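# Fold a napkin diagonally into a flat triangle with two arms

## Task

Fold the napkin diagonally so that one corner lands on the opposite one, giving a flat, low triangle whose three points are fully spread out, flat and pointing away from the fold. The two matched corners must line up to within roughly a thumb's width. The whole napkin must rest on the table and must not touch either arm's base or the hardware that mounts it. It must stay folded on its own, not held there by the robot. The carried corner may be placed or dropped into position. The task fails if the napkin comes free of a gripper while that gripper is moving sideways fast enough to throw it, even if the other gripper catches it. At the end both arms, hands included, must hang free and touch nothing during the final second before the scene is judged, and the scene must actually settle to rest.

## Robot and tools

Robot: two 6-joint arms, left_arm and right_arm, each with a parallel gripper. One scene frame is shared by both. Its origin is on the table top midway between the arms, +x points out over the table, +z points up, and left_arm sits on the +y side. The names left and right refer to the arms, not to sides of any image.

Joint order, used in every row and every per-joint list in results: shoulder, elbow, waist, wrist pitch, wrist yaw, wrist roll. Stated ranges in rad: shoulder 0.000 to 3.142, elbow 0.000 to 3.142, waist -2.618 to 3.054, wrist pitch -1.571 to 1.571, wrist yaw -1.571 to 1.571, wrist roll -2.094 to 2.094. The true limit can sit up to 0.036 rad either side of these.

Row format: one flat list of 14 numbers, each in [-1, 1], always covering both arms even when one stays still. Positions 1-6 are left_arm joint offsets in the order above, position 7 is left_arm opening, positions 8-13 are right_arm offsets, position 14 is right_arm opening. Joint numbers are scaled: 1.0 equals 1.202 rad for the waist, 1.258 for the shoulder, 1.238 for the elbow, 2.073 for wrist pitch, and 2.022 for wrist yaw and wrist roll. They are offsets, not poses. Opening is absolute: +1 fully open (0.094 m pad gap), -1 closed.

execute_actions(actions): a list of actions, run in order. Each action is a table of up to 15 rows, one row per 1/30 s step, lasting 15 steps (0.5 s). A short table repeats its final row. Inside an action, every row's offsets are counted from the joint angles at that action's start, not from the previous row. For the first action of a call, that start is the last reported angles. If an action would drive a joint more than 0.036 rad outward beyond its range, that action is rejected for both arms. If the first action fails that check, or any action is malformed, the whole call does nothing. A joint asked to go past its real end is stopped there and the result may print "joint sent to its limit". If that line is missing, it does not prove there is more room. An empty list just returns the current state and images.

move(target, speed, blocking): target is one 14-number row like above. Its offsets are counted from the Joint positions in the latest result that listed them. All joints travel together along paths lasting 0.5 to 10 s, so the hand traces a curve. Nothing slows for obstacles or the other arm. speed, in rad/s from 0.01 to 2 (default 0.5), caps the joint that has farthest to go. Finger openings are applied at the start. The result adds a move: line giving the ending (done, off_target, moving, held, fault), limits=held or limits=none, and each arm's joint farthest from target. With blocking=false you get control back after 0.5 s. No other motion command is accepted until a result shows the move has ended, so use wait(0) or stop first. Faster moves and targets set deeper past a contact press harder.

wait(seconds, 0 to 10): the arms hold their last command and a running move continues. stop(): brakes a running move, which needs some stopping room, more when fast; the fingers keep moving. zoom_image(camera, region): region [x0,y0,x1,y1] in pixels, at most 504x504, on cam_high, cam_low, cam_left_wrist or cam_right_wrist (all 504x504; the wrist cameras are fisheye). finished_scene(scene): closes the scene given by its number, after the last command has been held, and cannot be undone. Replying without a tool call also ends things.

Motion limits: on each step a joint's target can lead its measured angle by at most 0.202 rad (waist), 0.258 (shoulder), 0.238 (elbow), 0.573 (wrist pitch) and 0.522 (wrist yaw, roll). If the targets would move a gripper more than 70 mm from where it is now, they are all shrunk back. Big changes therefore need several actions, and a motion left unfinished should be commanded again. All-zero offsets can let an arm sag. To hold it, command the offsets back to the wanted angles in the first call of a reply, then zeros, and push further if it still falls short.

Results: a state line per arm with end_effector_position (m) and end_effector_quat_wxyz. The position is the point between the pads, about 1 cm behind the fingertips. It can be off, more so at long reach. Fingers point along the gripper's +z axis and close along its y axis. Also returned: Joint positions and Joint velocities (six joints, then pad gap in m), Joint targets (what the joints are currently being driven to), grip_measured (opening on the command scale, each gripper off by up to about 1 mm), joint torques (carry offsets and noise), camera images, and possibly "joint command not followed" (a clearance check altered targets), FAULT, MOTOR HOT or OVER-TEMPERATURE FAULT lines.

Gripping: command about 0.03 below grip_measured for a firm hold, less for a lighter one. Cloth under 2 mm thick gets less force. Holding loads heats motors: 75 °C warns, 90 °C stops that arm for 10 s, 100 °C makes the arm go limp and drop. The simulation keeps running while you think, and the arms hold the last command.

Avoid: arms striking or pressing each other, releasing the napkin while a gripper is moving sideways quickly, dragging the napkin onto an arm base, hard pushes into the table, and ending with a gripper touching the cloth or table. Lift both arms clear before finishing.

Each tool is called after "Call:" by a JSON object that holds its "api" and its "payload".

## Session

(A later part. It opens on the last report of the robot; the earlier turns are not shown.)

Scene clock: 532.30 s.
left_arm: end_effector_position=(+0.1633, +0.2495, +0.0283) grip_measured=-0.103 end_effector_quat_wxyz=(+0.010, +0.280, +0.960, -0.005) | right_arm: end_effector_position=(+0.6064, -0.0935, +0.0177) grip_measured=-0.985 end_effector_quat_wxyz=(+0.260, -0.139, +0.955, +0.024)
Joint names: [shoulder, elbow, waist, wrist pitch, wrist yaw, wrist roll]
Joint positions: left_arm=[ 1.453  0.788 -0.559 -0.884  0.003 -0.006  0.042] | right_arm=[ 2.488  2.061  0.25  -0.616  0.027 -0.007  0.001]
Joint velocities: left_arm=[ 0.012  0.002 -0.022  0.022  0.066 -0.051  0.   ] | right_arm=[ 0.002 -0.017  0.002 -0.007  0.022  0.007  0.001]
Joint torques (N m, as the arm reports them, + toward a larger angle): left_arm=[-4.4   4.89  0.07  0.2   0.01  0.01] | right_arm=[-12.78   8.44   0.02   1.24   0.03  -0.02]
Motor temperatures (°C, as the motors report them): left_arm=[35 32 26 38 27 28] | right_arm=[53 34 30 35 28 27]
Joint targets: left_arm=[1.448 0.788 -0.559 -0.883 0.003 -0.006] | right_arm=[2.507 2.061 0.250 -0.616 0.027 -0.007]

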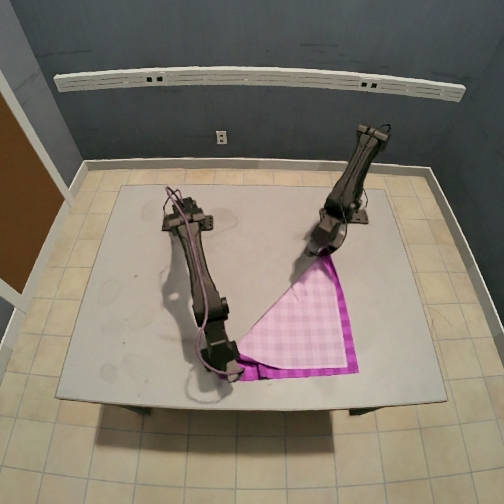

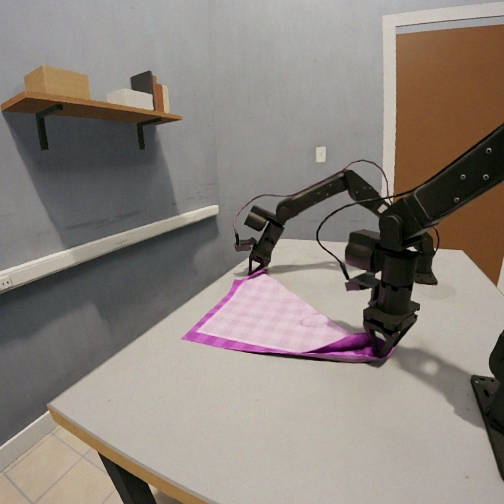

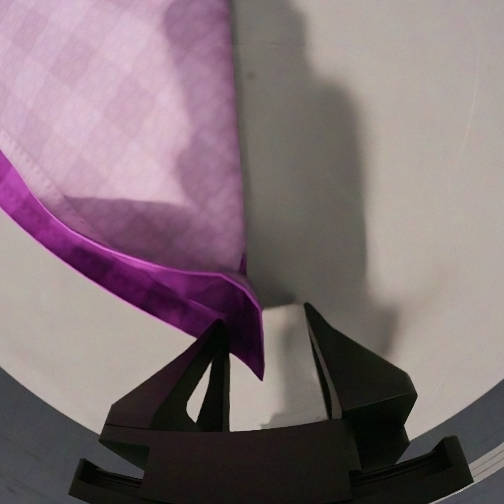

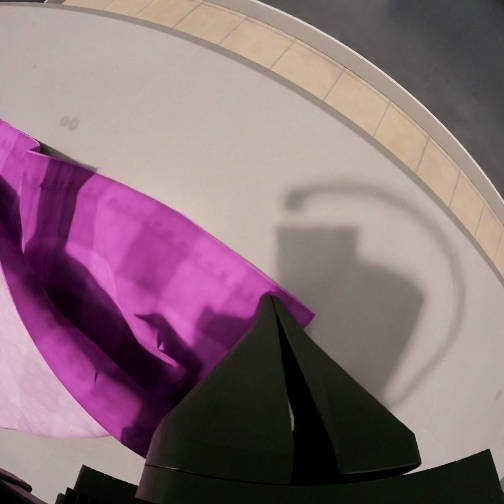

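Close, with waist shifting positive a bit.

Call:
{"api": "execute_actions", "payload": {"actions": [[[0,0,0.03,0,0,0,-0.4,0.015,0,0,0,0,0,-1]],[[0,0,0.03,0,0,0,-0.7,0.015,0,0,0,0,0,-1]],[[0,0,0.0,0,0,0,-1,0.015,0,0,0,0,0,-1]]]}}

Scene clock: 534.50 s.
left_arm: end_effector_position=(+0.1698, +0.2604, +0.0283) grip_measured=-0.987 end_effector_quat_wxyz=(+0.010, +0.252, +0.968, -0.005) | right_arm: end_effector_position=(+0.6064, -0.0935, +0.0177) grip_measured=-0.985 end_effector_quat_wxyz=(+0.260, -0.139, +0.955, +0.024)
Joint names: [shoulder, elbow, waist, wrist pitch, wrist yaw, wrist roll]
Joint positions: left_arm=[ 1.453  0.788 -0.501 -0.884  0.004 -0.006  0.001] | right_arm=[ 2.488  2.061  0.25  -0.616  0.027 -0.007  0.001]
Joint velocities: left_arm=[-0.012  0.007 -0.002 -0.051  0.007 -0.037  0.   ] | right_arm=[-0.022 -0.007 -0.012  0.007 -0.022 -0.051  0.001]
Joint torques (N m, as the arm reports them, + toward a larger angle): left_arm=[-4.02  4.94  0.03  0.21  0.02  0.  ] | right_arm=[-12.78   8.45   0.04   1.24   0.02  -0.02]
Motor temperatures (°C, as the motors report them): left_arm=[35 32 26 38 27 28] | right_arm=[52 34 30 35 28 27]
Joint targets: left_arm=[1.453 0.788 -0.501 -0.884 0.004 -0.006] | right_arm=[2.507 2.061 0.250 -0.616 0.027 -0.007]

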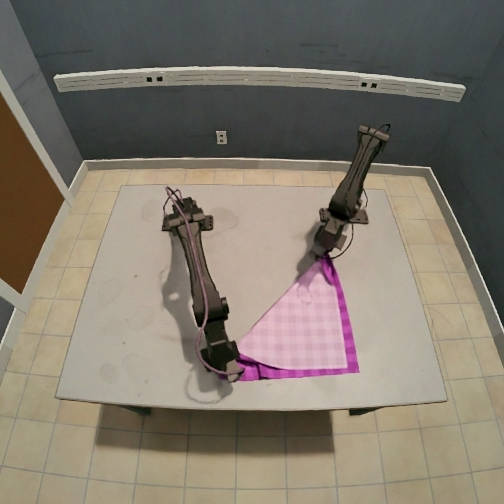

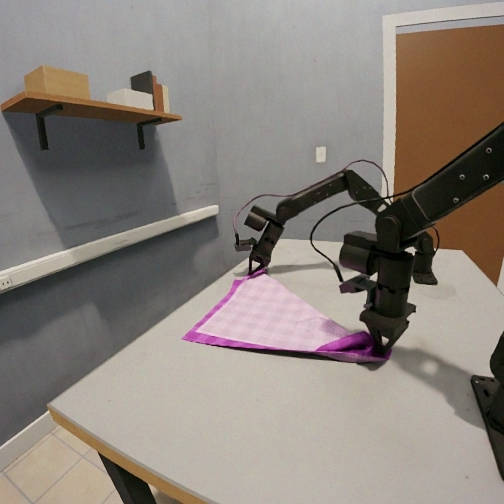

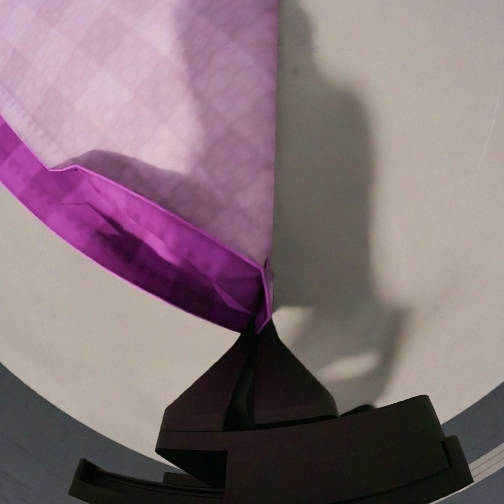

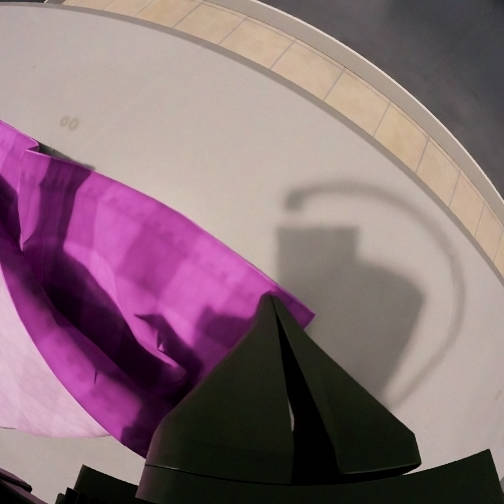

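Call:
{"api": "execute_actions", "payload": {"actions": [[[-0.05,0,0,0,0,0,-1,0.015,0,-0.025,0,0,0,-1]],[[-0.04,-0.03,0,0,0,0,-1,0.015,0,-0.025,0,0,0,-1]],[[-0.03,-0.03,0.0,0,0,0,-1,0.015,0,-0.025,0,0,0,-1]]]}}

Scene clock: 537.23 s.
left_arm: end_effector_position=(+0.1595, +0.2663, +0.0307) grip_measured=-0.987 end_effector_quat_wxyz=(+0.023, +0.252, +0.967, -0.009) | right_arm: end_effector_position=(+0.6142, -0.1190, +0.0182) grip_measured=-0.985 end_effector_quat_wxyz=(+0.261, -0.117, +0.958, +0.032)
Joint names: [shoulder, elbow, waist, wrist pitch, wrist yaw, wrist roll]
Joint positions: left_arm=[ 1.371  0.73  -0.501 -0.88   0.004 -0.006  0.001] | right_arm=[ 2.488  2.061  0.197 -0.612 -0.004 -0.007  0.001]
Joint velocities: left_arm=[-0.007 -0.002  0.002 -0.066 -0.022 -0.037 -0.   ] | right_arm=[-0.032 -0.022 -0.017  0.066  0.037  0.037  0.   ]
Joint torques (N m, as the arm reports them, + toward a larger angle): left_arm=[-5.16  4.36 -0.05  0.24  0.01  0.02] | right_arm=[-12.8    8.45  -1.3    1.25   0.13  -0.02]
Motor temperatures (°C, as the motors report them): left_arm=[35 32 26 38 27 28] | right_arm=[52 34 30 34 28 27]
Joint targets: left_arm=[1.347 0.722 -0.501 -0.884 0.004 -0.006] | right_arm=[2.507 2.061 0.183 -0.612 0.010 -0.007]

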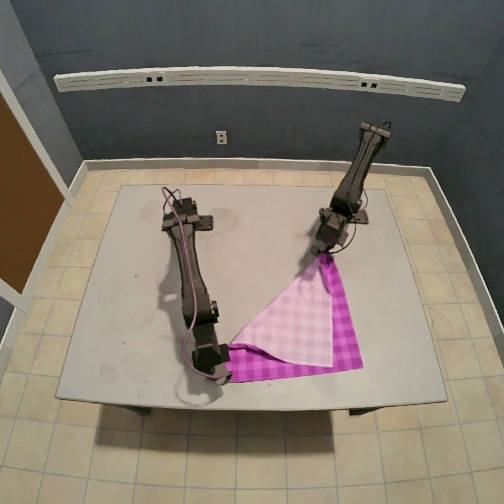

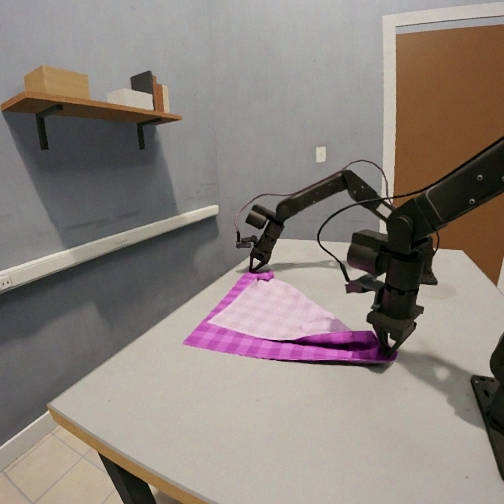

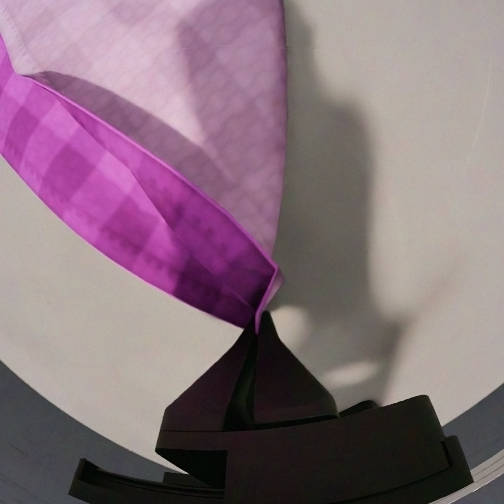

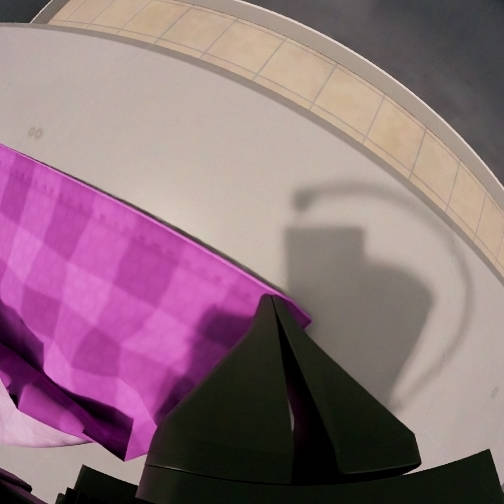

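Call:
{"api": "execute_actions", "payload": {"actions": [[[0.04,0,0,0,0,0,-1,0.015,0,0,0,0,0,-1]],[[0,0,0,0,0,0,-0.6,0.015,0,0,0,0,0,-1]],[[0,0,0,0,0,0,-0.2,0.015,0,0,0,0,0,-1]],[[-0.1,0.05,0,0,0,0,-0.2,0.015,0,0,0,0,0,-1]],[[-0.1,0.05,0,0,0,0,-0.2,0.015,0,0,0,0,0,-1]]]}}

Scene clock: 541.70 s.
left_arm: end_effector_position=(+0.1904, +0.2487, +0.0932) grip_measured=-0.203 end_effector_quat_wxyz=(+0.149, +0.250, +0.956, -0.042) | right_arm: end_effector_position=(+0.6141, -0.1186, +0.0182) grip_measured=-0.985 end_effector_quat_wxyz=(+0.261, -0.118, +0.958, +0.033)
Joint names: [shoulder, elbow, waist, wrist pitch, wrist yaw, wrist roll]
Joint positions: left_arm=[ 1.19   0.815 -0.501 -0.886  0.004 -0.006  0.037] | right_arm=[ 2.488  2.061  0.197 -0.612 -0.006 -0.007  0.001]
Joint velocities: left_arm=[-0.002  0.007 -0.007 -0.081  0.007  0.007 -0.   ] | right_arm=[-0.007  0.012  0.007 -0.037  0.066 -0.007 -0.   ]
Joint torques (N m, as the arm reports them, + toward a larger angle): left_arm=[-3.47  7.14 -0.02  0.74  0.03  0.01] | right_arm=[-12.8    8.45   0.03   1.25   0.01  -0.02]
Motor temperatures (°C, as the motors report them): left_arm=[35 32 26 37 27 28] | right_arm=[51 34 30 34 28 27]
Joint targets: left_arm=[1.179 0.835 -0.501 -0.881 0.004 -0.006] | right_arm=[2.507 2.061 0.197 -0.612 -0.006 -0.007]

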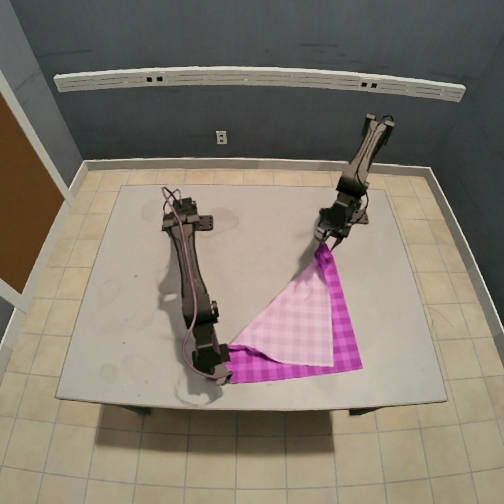

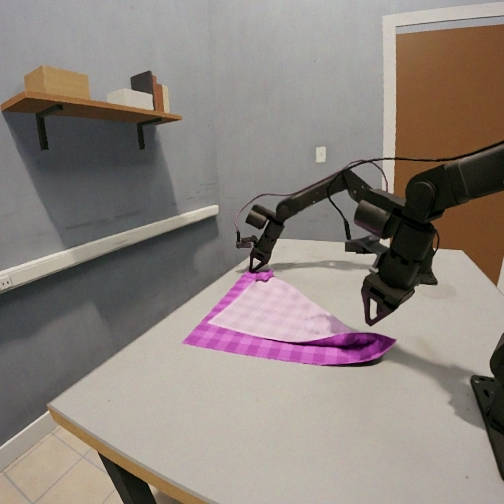

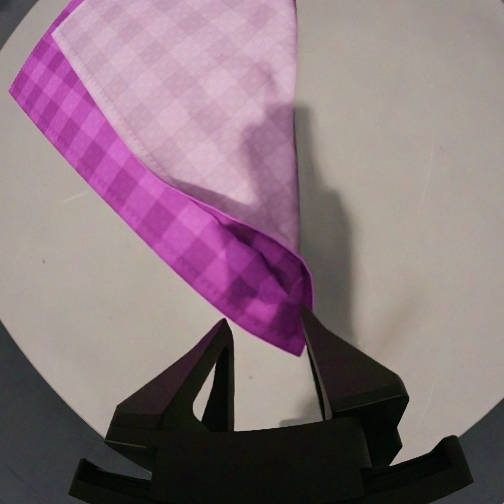

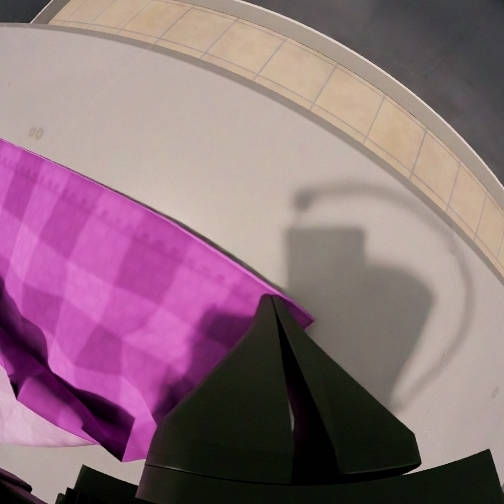

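Call:
{"api": "move", "payload": {"target": [0.93,0.973,0.2,0.125,0,0,-0.2,0.015,0,0,0,0,0,-1], "speed": 0.6}}

Scene clock: 545.00 s.
left_arm: end_effector_position=(+0.5378, +0.2091, +0.0487) grip_measured=-0.203 end_effector_quat_wxyz=(+0.260, +0.132, +0.956, -0.040) | right_arm: end_effector_position=(+0.6141, -0.1186, +0.0182) grip_measured=-0.985 end_effector_quat_wxyz=(+0.261, -0.118, +0.958, +0.033)
Joint names: [shoulder, elbow, waist, wrist pitch, wrist yaw, wrist roll]
Joint positions: left_arm=[ 2.376  1.982 -0.265 -0.645  0.004 -0.006  0.037] | right_arm=[ 2.488  2.061  0.197 -0.612 -0.006 -0.007  0.001]
Joint velocities: left_arm=[-0.002  0.002 -0.007 -0.022  0.022  0.095 -0.001] | right_arm=[ 0.017 -0.022  0.002 -0.066  0.066 -0.066 -0.   ]
Joint torques (N m, as the arm reports them, + toward a larger angle): left_arm=[-13.12   8.91   0.34   1.15   0.     0.02] | right_arm=[-12.8    8.46   0.02   1.24   0.01  -0.02]
Motor temperatures (°C, as the motors report them): left_arm=[36 33 26 37 27 28] | right_arm=[51 34 30 34 28 27]
Joint targets: left_arm=[2.360 2.020 -0.261 -0.627 0.004 -0.006] | right_arm=[2.507 2.061 0.197 -0.612 -0.006 -0.007]
move: off_target (left_arm); limits=none; left_arm: farthest joint: the elbow, 0.037 radians from its target (1.204 radians at the start); right_arm: farthest joint: the shoulder, 0.019 radians from its target (0.019 radians at the start)

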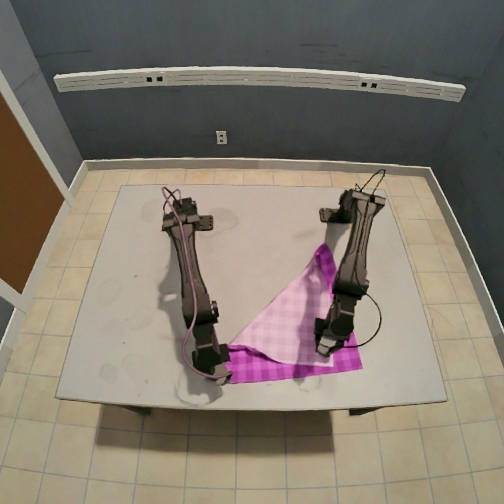

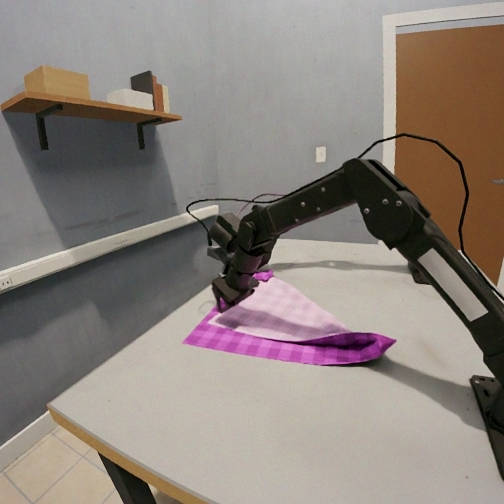

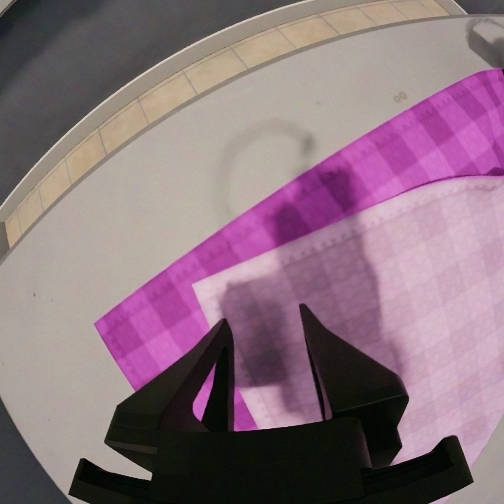

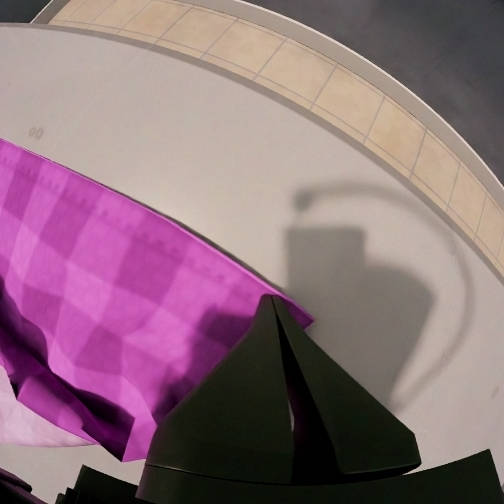

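Call:
{"api": "execute_actions", "payload": {"actions": [[[0.0,0.03,0,0.06,0,0,-0.2,0.015,0,0,0,0,0,-1]],[[0.025,0,0,0.01,0,0,-0.2,0.015,0,0,0,0,0,-1]],[[0.02,0,0,0.01,0,0,-0.2,0.015,0,0,0,0,0,-1]]]}}

Scene clock: 547.27 s.
left_arm: end_effector_position=(+0.5592, +0.2031, +0.0234) grip_measured=-0.203 end_effector_quat_wxyz=(+0.289, +0.131, +0.947, -0.044) | right_arm: end_effector_position=(+0.6141, -0.1186, +0.0182) grip_measured=-0.985 end_effector_quat_wxyz=(+0.261, -0.118, +0.958, +0.033)
Joint names: [shoulder, elbow, waist, wrist pitch, wrist yaw, wrist roll]
Joint positions: left_arm=[ 2.451  1.982 -0.265 -0.51   0.004 -0.006  0.037] | right_arm=[ 2.488  2.061  0.197 -0.612 -0.006 -0.007  0.001]
Joint velocities: left_arm=[-0.017  0.022 -0.007 -0.007  0.022  0.037  0.   ] | right_arm=[-0.022  0.007 -0.002  0.037 -0.007 -0.022  0.   ]
Joint torques (N m, as the arm reports them, + toward a larger angle): left_arm=[-11.84   6.    -0.08   1.     0.01   0.02] | right_arm=[-12.8    8.45   0.03   1.25   0.01  -0.02]
Motor temperatures (°C, as the motors report them): left_arm=[37 33 26 38 27 28] | right_arm=[51 34 30 34 28 27]
Joint targets: left_arm=[2.456 1.982 -0.265 -0.514 0.004 -0.006] | right_arm=[2.507 2.061 0.197 -0.612 -0.006 -0.007]

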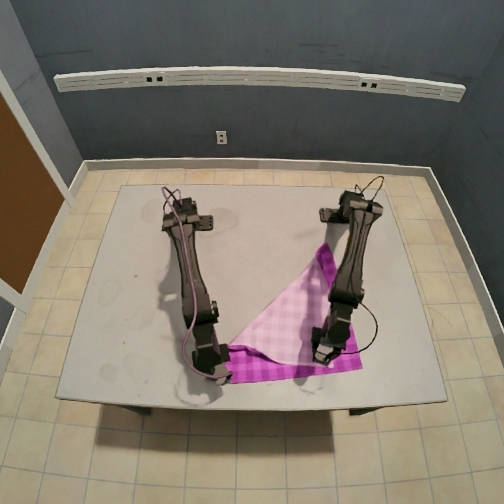

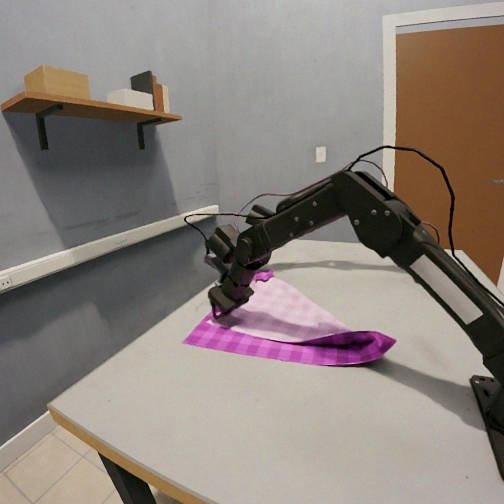

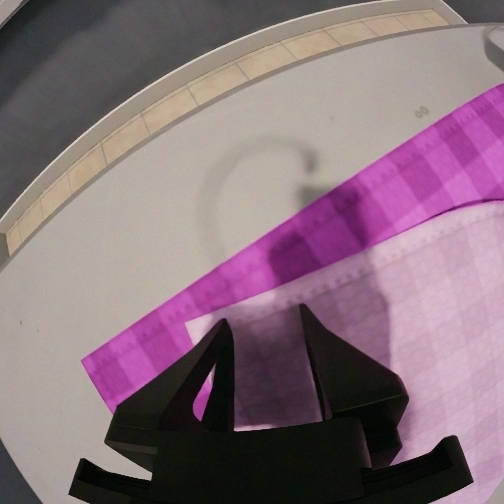

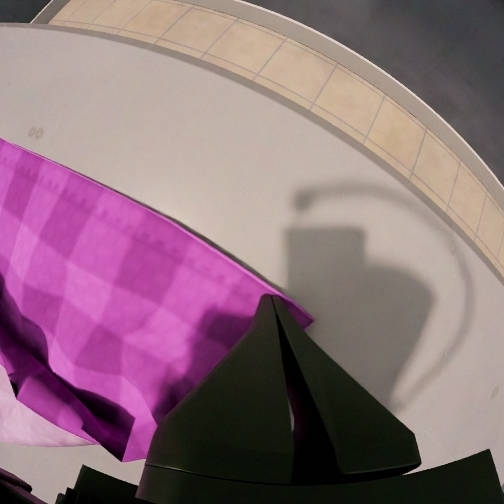

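In contact. Pinch.

Call:
{"api": "execute_actions", "payload": {"actions": [[[0.02,0,0,-0.01,0,0,-0.2,0.015,0,0,0,0,0,-1]],[[0.02,0,0,-0.01,0,0,-0.45,0.015,0,0,0,0,0,-1]],[[0.02,0,0,-0.01,0,0,-0.7,0.015,0,0,0,0,0,-1]],[[0.02,0,0,-0.01,0,0,-1,0.015,0,0,0,0,0,-1]],[[-0.05,0,0,0,0,0,-1,0.015,0,0,0,0,0,-1]],[[-0.04,0,0,0,0,0,-1,0.015,0,0,0,0,0,-1]]]}}

Scene clock: 551.40 s.
left_arm: end_effector_position=(+0.5627, +0.2031, +0.0538) grip_measured=-0.984 end_effector_quat_wxyz=(+0.312, +0.129, +0.940, -0.044) | right_arm: end_effector_position=(+0.6141, -0.1186, +0.0182) grip_measured=-0.985 end_effector_quat_wxyz=(+0.261, -0.118, +0.958, +0.033)
Joint names: [shoulder, elbow, waist, wrist pitch, wrist yaw, wrist roll]
Joint positions: left_arm=[ 2.398  1.982 -0.265 -0.514 -0.001 -0.006  0.001] | right_arm=[ 2.488  2.061  0.197 -0.612 -0.006 -0.007  0.001]
Joint velocities: left_arm=[ 0.002 -0.002  0.017  0.037 -0.037  0.051 -0.   ] | right_arm=[-0.002  0.002 -0.022 -0.095 -0.022  0.007 -0.   ]
Joint torques (N m, as the arm reports them, + toward a larger angle): left_arm=[-14.44   5.97  -0.01   1.16  -0.02   0.02] | right_arm=[-12.79   8.45   0.03   1.25   0.01  -0.02]
Motor temperatures (°C, as the motors report them): left_arm=[38 33 26 38 27 28] | right_arm=[50 34 30 34 28 27]
Joint targets: left_arm=[2.367 1.982 -0.265 -0.510 -0.001 -0.006] | right_arm=[2.507 2.061 0.197 -0.612 -0.006 -0.007]

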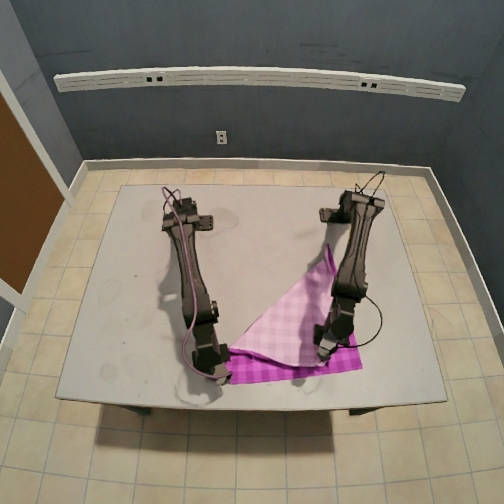

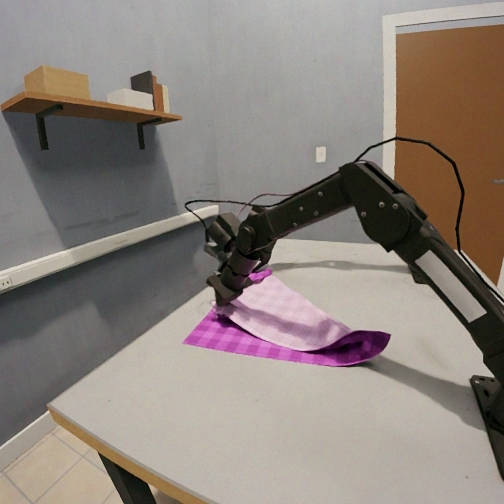

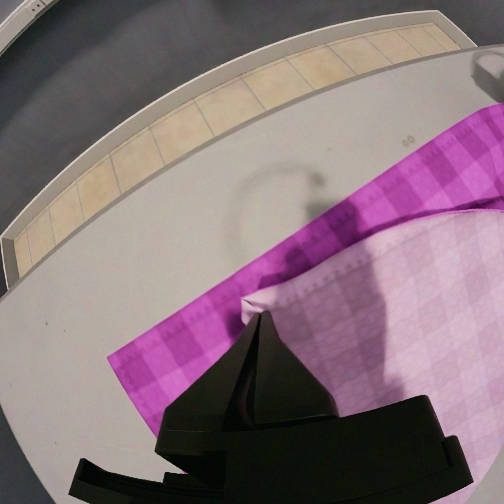

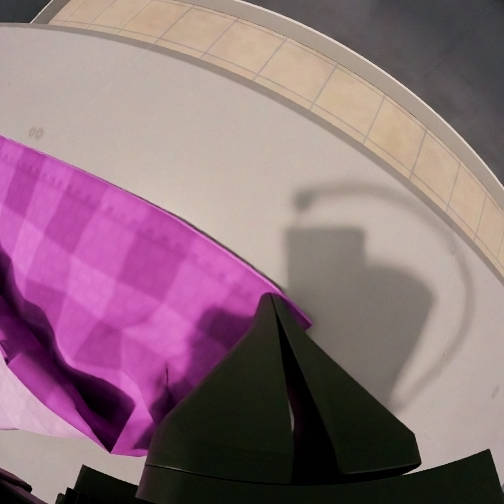

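Call:
{"api": "move", "payload": {"target": [-0.025,0,0.075,-0.03,0,0,-1,0.015,0,0,0,0,0,-1], "speed": 0.06}}

Scene clock: 553.87 s.
left_arm: end_effector_position=(+0.5619, +0.2513, +0.0453) grip_measured=-0.984 end_effector_quat_wxyz=(+0.284, +0.094, +0.954, -0.031) | right_arm: end_effector_position=(+0.6143, -0.1185, +0.0183) grip_measured=-0.985 end_effector_quat_wxyz=(+0.261, -0.118, +0.957, +0.033)
Joint names: [shoulder, elbow, waist, wrist pitch, wrist yaw, wrist roll]
Joint positions: left_arm=[ 2.398  1.982 -0.186 -0.574  0.004 -0.006  0.001] | right_arm=[ 2.488  2.061  0.197 -0.611 -0.006 -0.007  0.001]
Joint velocities: left_arm=[-0.007 -0.002  0.002 -0.007  0.007  0.022 -0.001] | right_arm=[-0.007 -0.002  0.002  0.037  0.022 -0.037 -0.001]
Joint torques (N m, as the arm reports them, + toward a larger angle): left_arm=[-14.31   6.12   0.97   1.02  -0.04   0.  ] | right_arm=[-12.79   8.45   0.03   1.24   0.01  -0.02]
Motor temperatures (°C, as the motors report them): left_arm=[39 33 26 38 27 28] | right_arm=[50 34 30 34 28 27]
Joint targets: left_arm=[2.367 1.982 -0.174 -0.577 -0.001 -0.006] | right_arm=[2.507 2.061 0.197 -0.612 -0.006 -0.007]
move: off_target (left_arm); limits=none; left_arm: farthest joint: the shoulder, 0.032 radians from its target (0.032 radians at the start); right_arm: farthest joint: the shoulder, 0.019 radians from its target (0.019 radians at the start)

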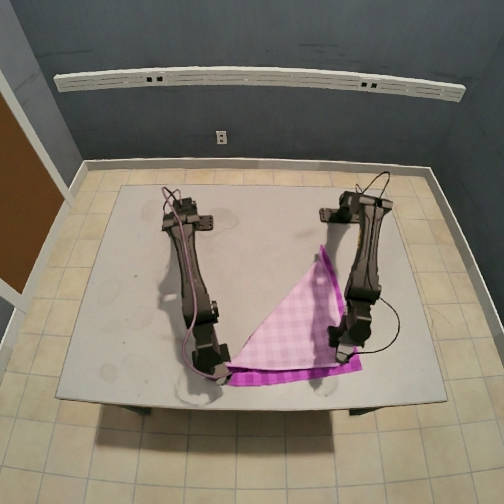

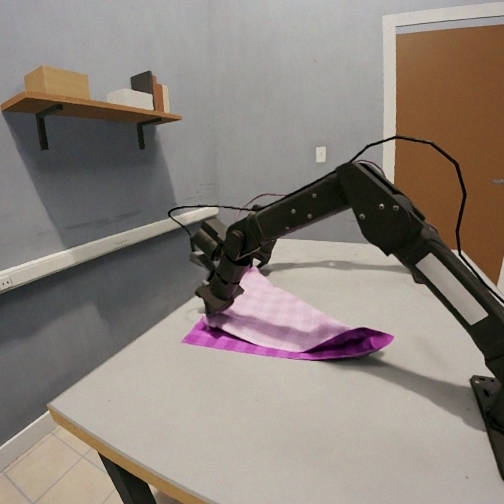

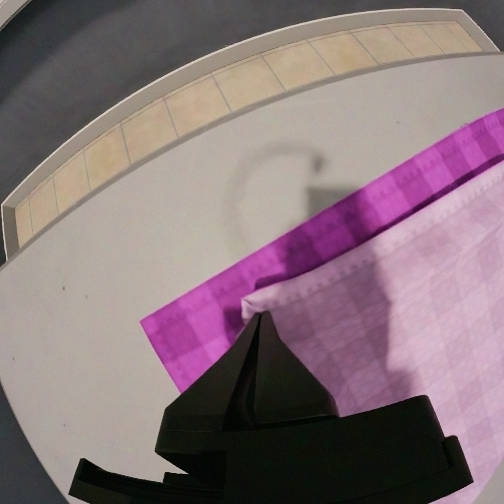

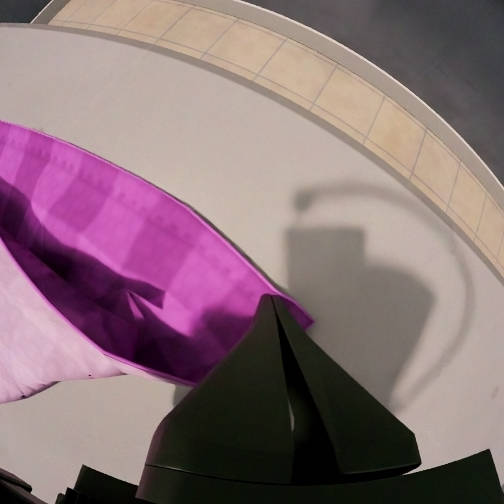

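Call:
{"api": "move", "payload": {"target": [-0.025,0,0.045,0.04,0,0,-1,0.015,0,0,0,0,0,-1], "speed": 0.06}}

Scene clock: 556.27 s.
left_arm: end_effector_position=(+0.5790, +0.2694, +0.0548) grip_measured=-0.984 end_effector_quat_wxyz=(+0.316, +0.077, +0.945, -0.035) | right_arm: end_effector_position=(+0.6142, -0.1178, +0.0183) grip_measured=-0.985 end_effector_quat_wxyz=(+0.261, -0.118, +0.957, +0.035)
Joint names: [shoulder, elbow, waist, wrist pitch, wrist yaw, wrist roll]
Joint positions: left_arm=[ 2.398  1.982 -0.147 -0.508  0.017 -0.006  0.001] | right_arm=[ 2.488  2.061  0.197 -0.61  -0.01  -0.007  0.001]
Joint velocities: left_arm=[-0.002 -0.007 -0.002 -0.007 -0.022  0.007  0.   ] | right_arm=[ 0.002 -0.002 -0.002 -0.022 -0.007 -0.037 -0.   ]
Joint torques (N m, as the arm reports them, + toward a larger angle): left_arm=[-14.4    6.07   1.33   1.26  -0.1    0.02] | right_arm=[-12.79   8.46   0.03   1.24   0.05  -0.02]
Motor temperatures (°C, as the motors report them): left_arm=[40 33 26 38 27 28] | right_arm=[50 34 30 34 28 27]
Joint targets: left_arm=[2.367 1.982 -0.132 -0.491 0.004 -0.006] | right_arm=[2.507 2.061 0.197 -0.611 -0.006 -0.007]
move: off_target (left_arm); limits=none; left_arm: farthest joint: the shoulder, 0.032 radians from its target (0.032 radians at the start); right_arm: farthest joint: the shoulder, 0.019 radians from its target (0.019 radians at the start)

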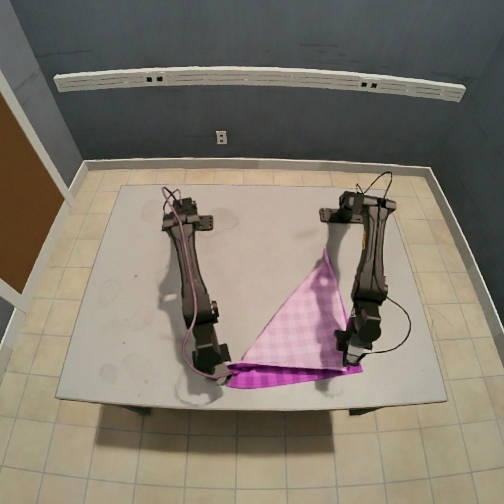

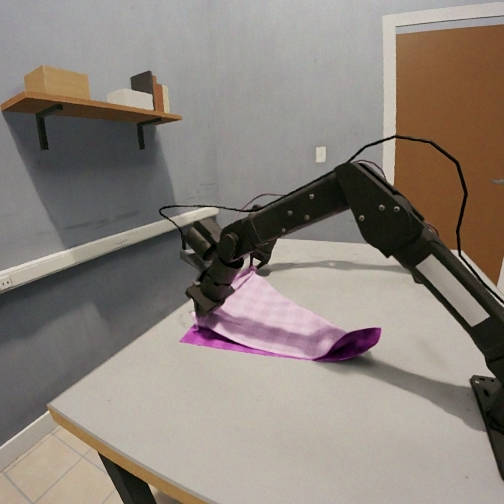

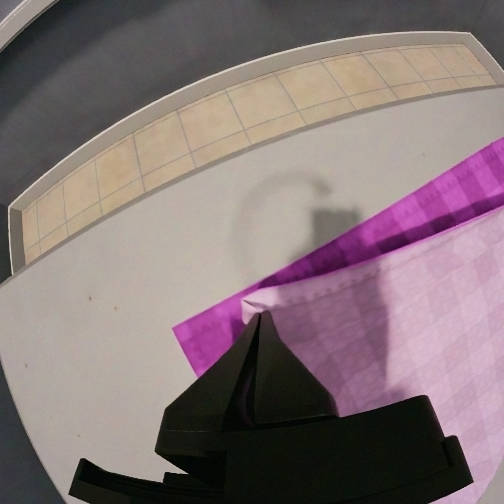

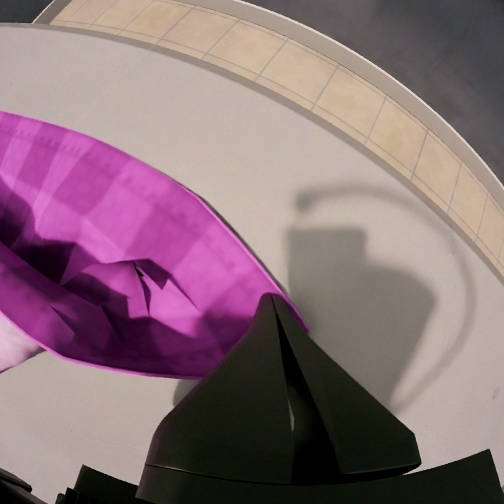

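Call:
{"api": "execute_actions", "payload": {"actions": [[[0.025,0,0,-0.01,0,0,-1,0.015,0,0,0,0,0,-1]],[[0.02,0,0,-0.01,0,0,-1,0.015,0,0,0,0,0,-1]],[[0.02,0,0,-0.0,0,0,-1,0.015,0,0,0,0,0,-1]],[[0.015,0,0,0,0,0,-1,-0.05,0,0,0,0,0,-1]],[[0.015,0,0,0,0,0,-1,-0.05,0,0,0,0,0,-1]],[[0.015,0,0,0,0,0,-1,-0.05,0,0,0,0,0,-1]]]}}

Scene clock: 560.33 s.
left_arm: end_effector_position=(+0.5747, +0.2657, +0.0234) grip_measured=-0.984 end_effector_quat_wxyz=(+0.291, +0.081, +0.952, -0.045) | right_arm: end_effector_position=(+0.6196, -0.1161, +0.0706) grip_measured=-0.985 end_effector_quat_wxyz=(+0.302, -0.117, +0.945, +0.041)
Joint names: [shoulder, elbow, waist, wrist pitch, wrist yaw, wrist roll]
Joint positions: left_arm=[ 2.453  1.982 -0.147 -0.504  0.041 -0.006  0.001] | right_arm=[ 2.398  2.061  0.197 -0.615 -0.013 -0.007  0.001]
Joint velocities: left_arm=[-0.022 -0.007 -0.012  0.007  0.051 -0.007  0.   ] | right_arm=[ 0.007  0.007 -0.007  0.022 -0.051 -0.037  0.   ]
Joint torques (N m, as the arm reports them, + toward a larger angle): left_arm=[-10.93   6.01  -0.02   1.06   0.02   0.02] | right_arm=[-16.26   8.61   0.03   1.41   0.01  -0.02]
Motor temperatures (°C, as the motors report them): left_arm=[41 33 26 38 27 28] | right_arm=[51 34 30 34 28 27]
Joint targets: left_arm=[2.471 1.982 -0.147 -0.504 0.041 -0.006] | right_arm=[2.365 2.061 0.197 -0.613 -0.013 -0.007]

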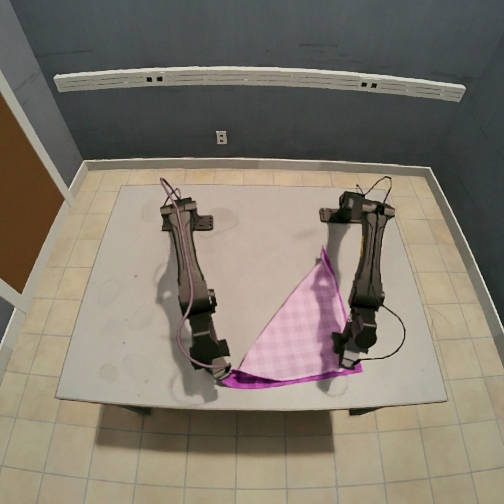

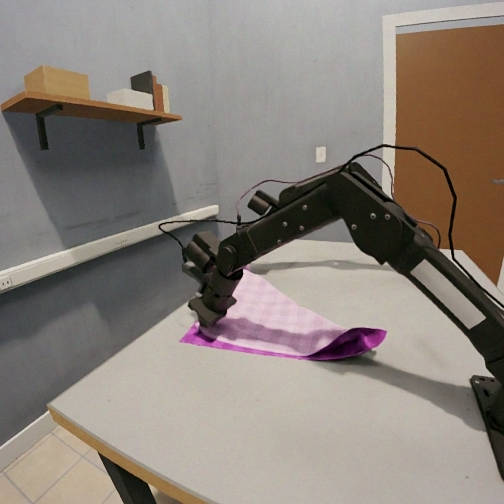

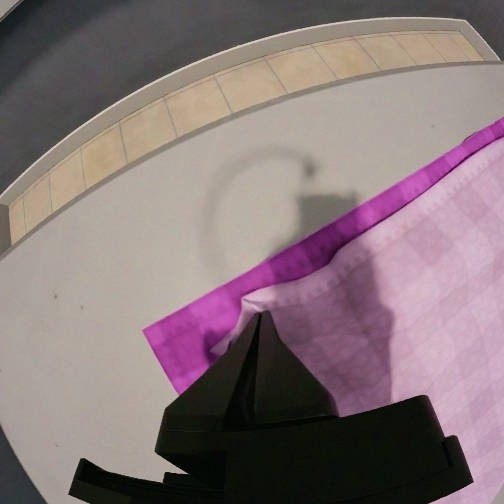

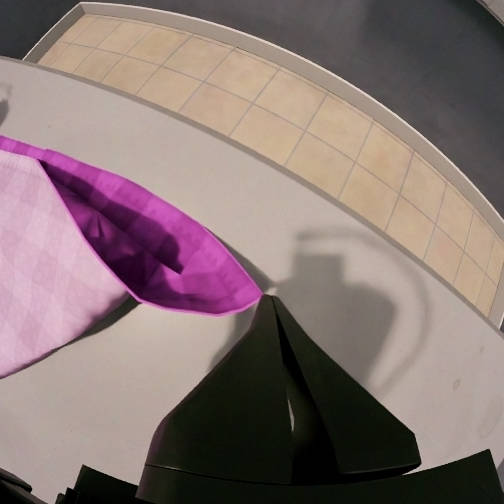

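Call:
{"api": "execute_actions", "payload": {"actions": [[[-0.05,0,0,0,0,0,-1,-0.03,0,0,0,0,0,-1]],[[-0.02,0,0.025,0.01,-0.01,0,-1,-0.03,0,0,0,0,0,-1]],[[-0.02,0,0.025,0.01,-0.01,0,-1,-0.03,0,0,0,0,0,-1]],[[0.02,0,0,0,0,0,-1,-0.03,0,0,0,0,0,-1]],[[0.02,0,0,0,0,0,-1,-0.03,0,0,0,0,0,-1]]]}}

Scene clock: 564.27 s.
left_arm: end_effector_position=(+0.5810, +0.3043, +0.0231) grip_measured=-0.984 end_effector_quat_wxyz=(+0.295, +0.050, +0.954, -0.022) | right_arm: end_effector_position=(+0.6196, -0.1161, +0.0706) grip_measured=-0.985 end_effector_quat_wxyz=(+0.302, -0.117, +0.945, +0.041)
Joint names: [shoulder, elbow, waist, wrist pitch, wrist yaw, wrist roll]
Joint positions: left_arm=[ 2.454  1.982 -0.092 -0.5    0.01  -0.006  0.001] | right_arm=[ 2.398  2.061  0.197 -0.615 -0.013 -0.007  0.001]
Joint velocities: left_arm=[-0.017 -0.012  0.012 -0.11   0.081 -0.022 -0.   ] | right_arm=[ 0.002 -0.012 -0.002 -0.022  0.007 -0.007  0.   ]
Joint torques (N m, as the arm reports them, + toward a larger angle): left_arm=[-10.83   6.02  -0.09   1.01   0.02  -0.02] | right_arm=[-16.67   8.64   0.02   1.38   0.01  -0.02]
Motor temperatures (°C, as the motors report them): left_arm=[42 33 26 38 27 28] | right_arm=[52 34 30 34 28 27]
Joint targets: left_arm=[2.476 1.982 -0.092 -0.506 0.010 -0.006] | right_arm=[2.360 2.061 0.197 -0.615 -0.013 -0.007]

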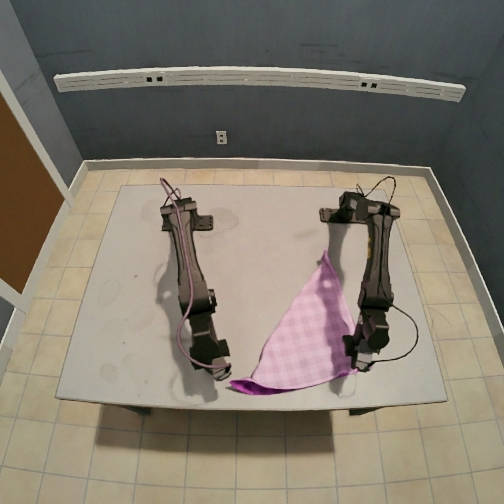

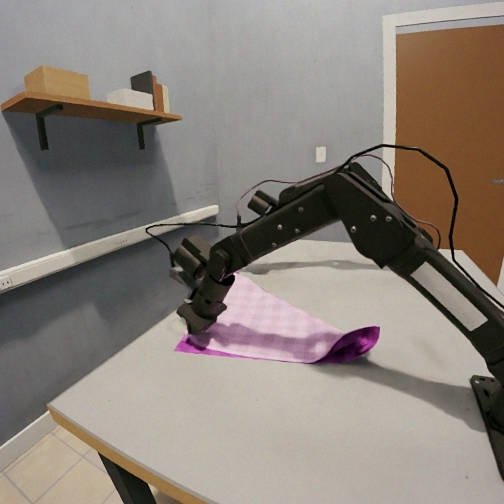

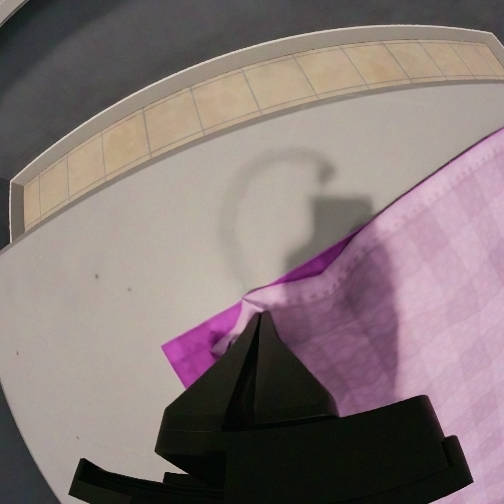

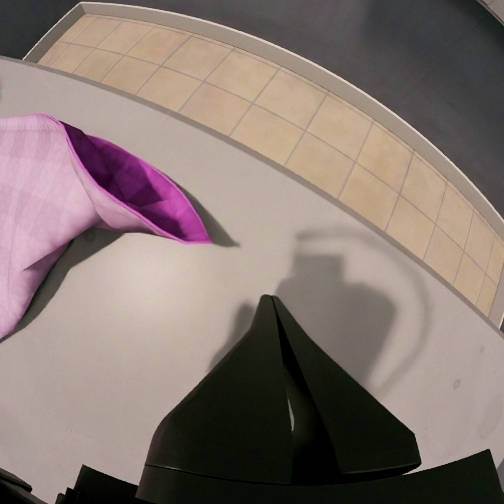

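Call:
{"api": "execute_actions", "payload": {"actions": [[[0.005,0,0.012,0,0,0,-0.8,-0.03,0,0,0,0,0,-1]],[[0.005,0,0.012,0,0,0,-0.55,-0.03,0,0,0,0,0,-1]],[[0.005,0,0.012,0,0,0,-0.3,-0.03,0,0,0,0,0,-1]],[[0.0,0,0,0,0,0,-0.2,-0.03,0,0,0,0,0,-1]]]}}

Scene clock: 567.50 s.
left_arm: end_effector_position=(+0.5830, +0.3095, +0.0240) grip_measured=-0.203 end_effector_quat_wxyz=(+0.298, +0.046, +0.953, -0.021) | right_arm: end_effector_position=(+0.6196, -0.1161, +0.0706) grip_measured=-0.985 end_effector_quat_wxyz=(+0.302, -0.117, +0.945, +0.041)
Joint names: [shoulder, elbow, waist, wrist pitch, wrist yaw, wrist roll]
Joint positions: left_arm=[ 2.454  1.982 -0.083 -0.493  0.011 -0.006  0.037] | right_arm=[ 2.398  2.061  0.197 -0.615 -0.013 -0.007  0.001]
Joint velocities: left_arm=[ 0.007 -0.002 -0.012  0.037 -0.051 -0.022  0.002] | right_arm=[-0.002 -0.012  0.007  0.066 -0.007  0.037 -0.001]
Joint torques (N m, as the arm reports them, + toward a larger angle): left_arm=[-12.39   6.01   0.01   1.07   0.     0.02] | right_arm=[-16.67   8.64   0.04   1.37   0.01  -0.02]
Motor temperatures (°C, as the motors report them): left_arm=[42 33 26 38 27 28] | right_arm=[53 34 30 34 28 27]
Joint targets: left_arm=[2.454 1.982 -0.083 -0.493 0.011 -0.006] | right_arm=[2.360 2.061 0.197 -0.615 -0.013 -0.007]

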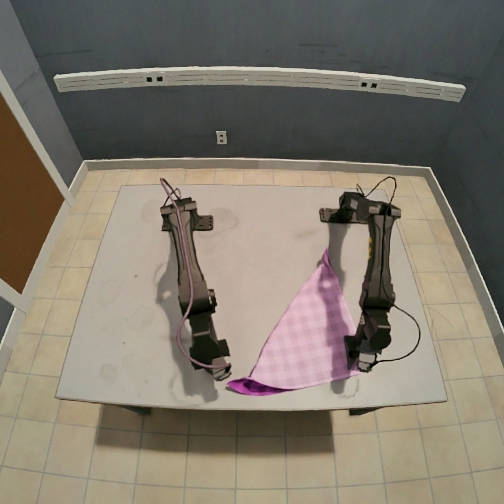

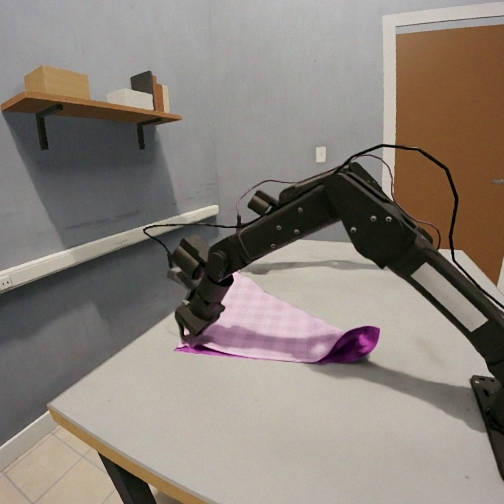

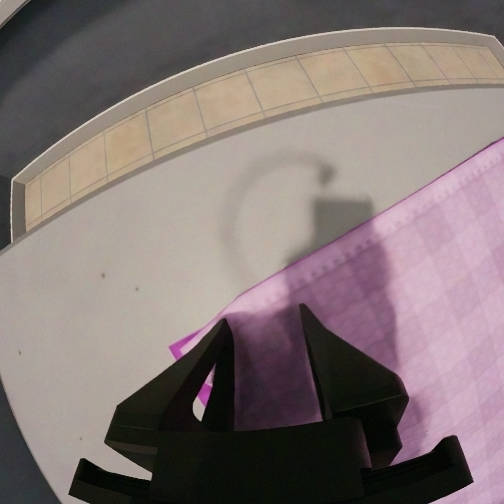

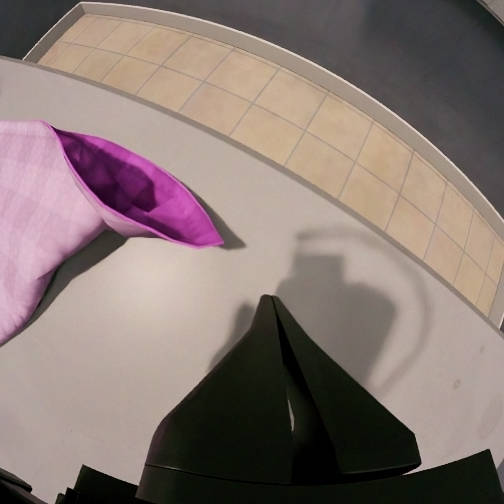

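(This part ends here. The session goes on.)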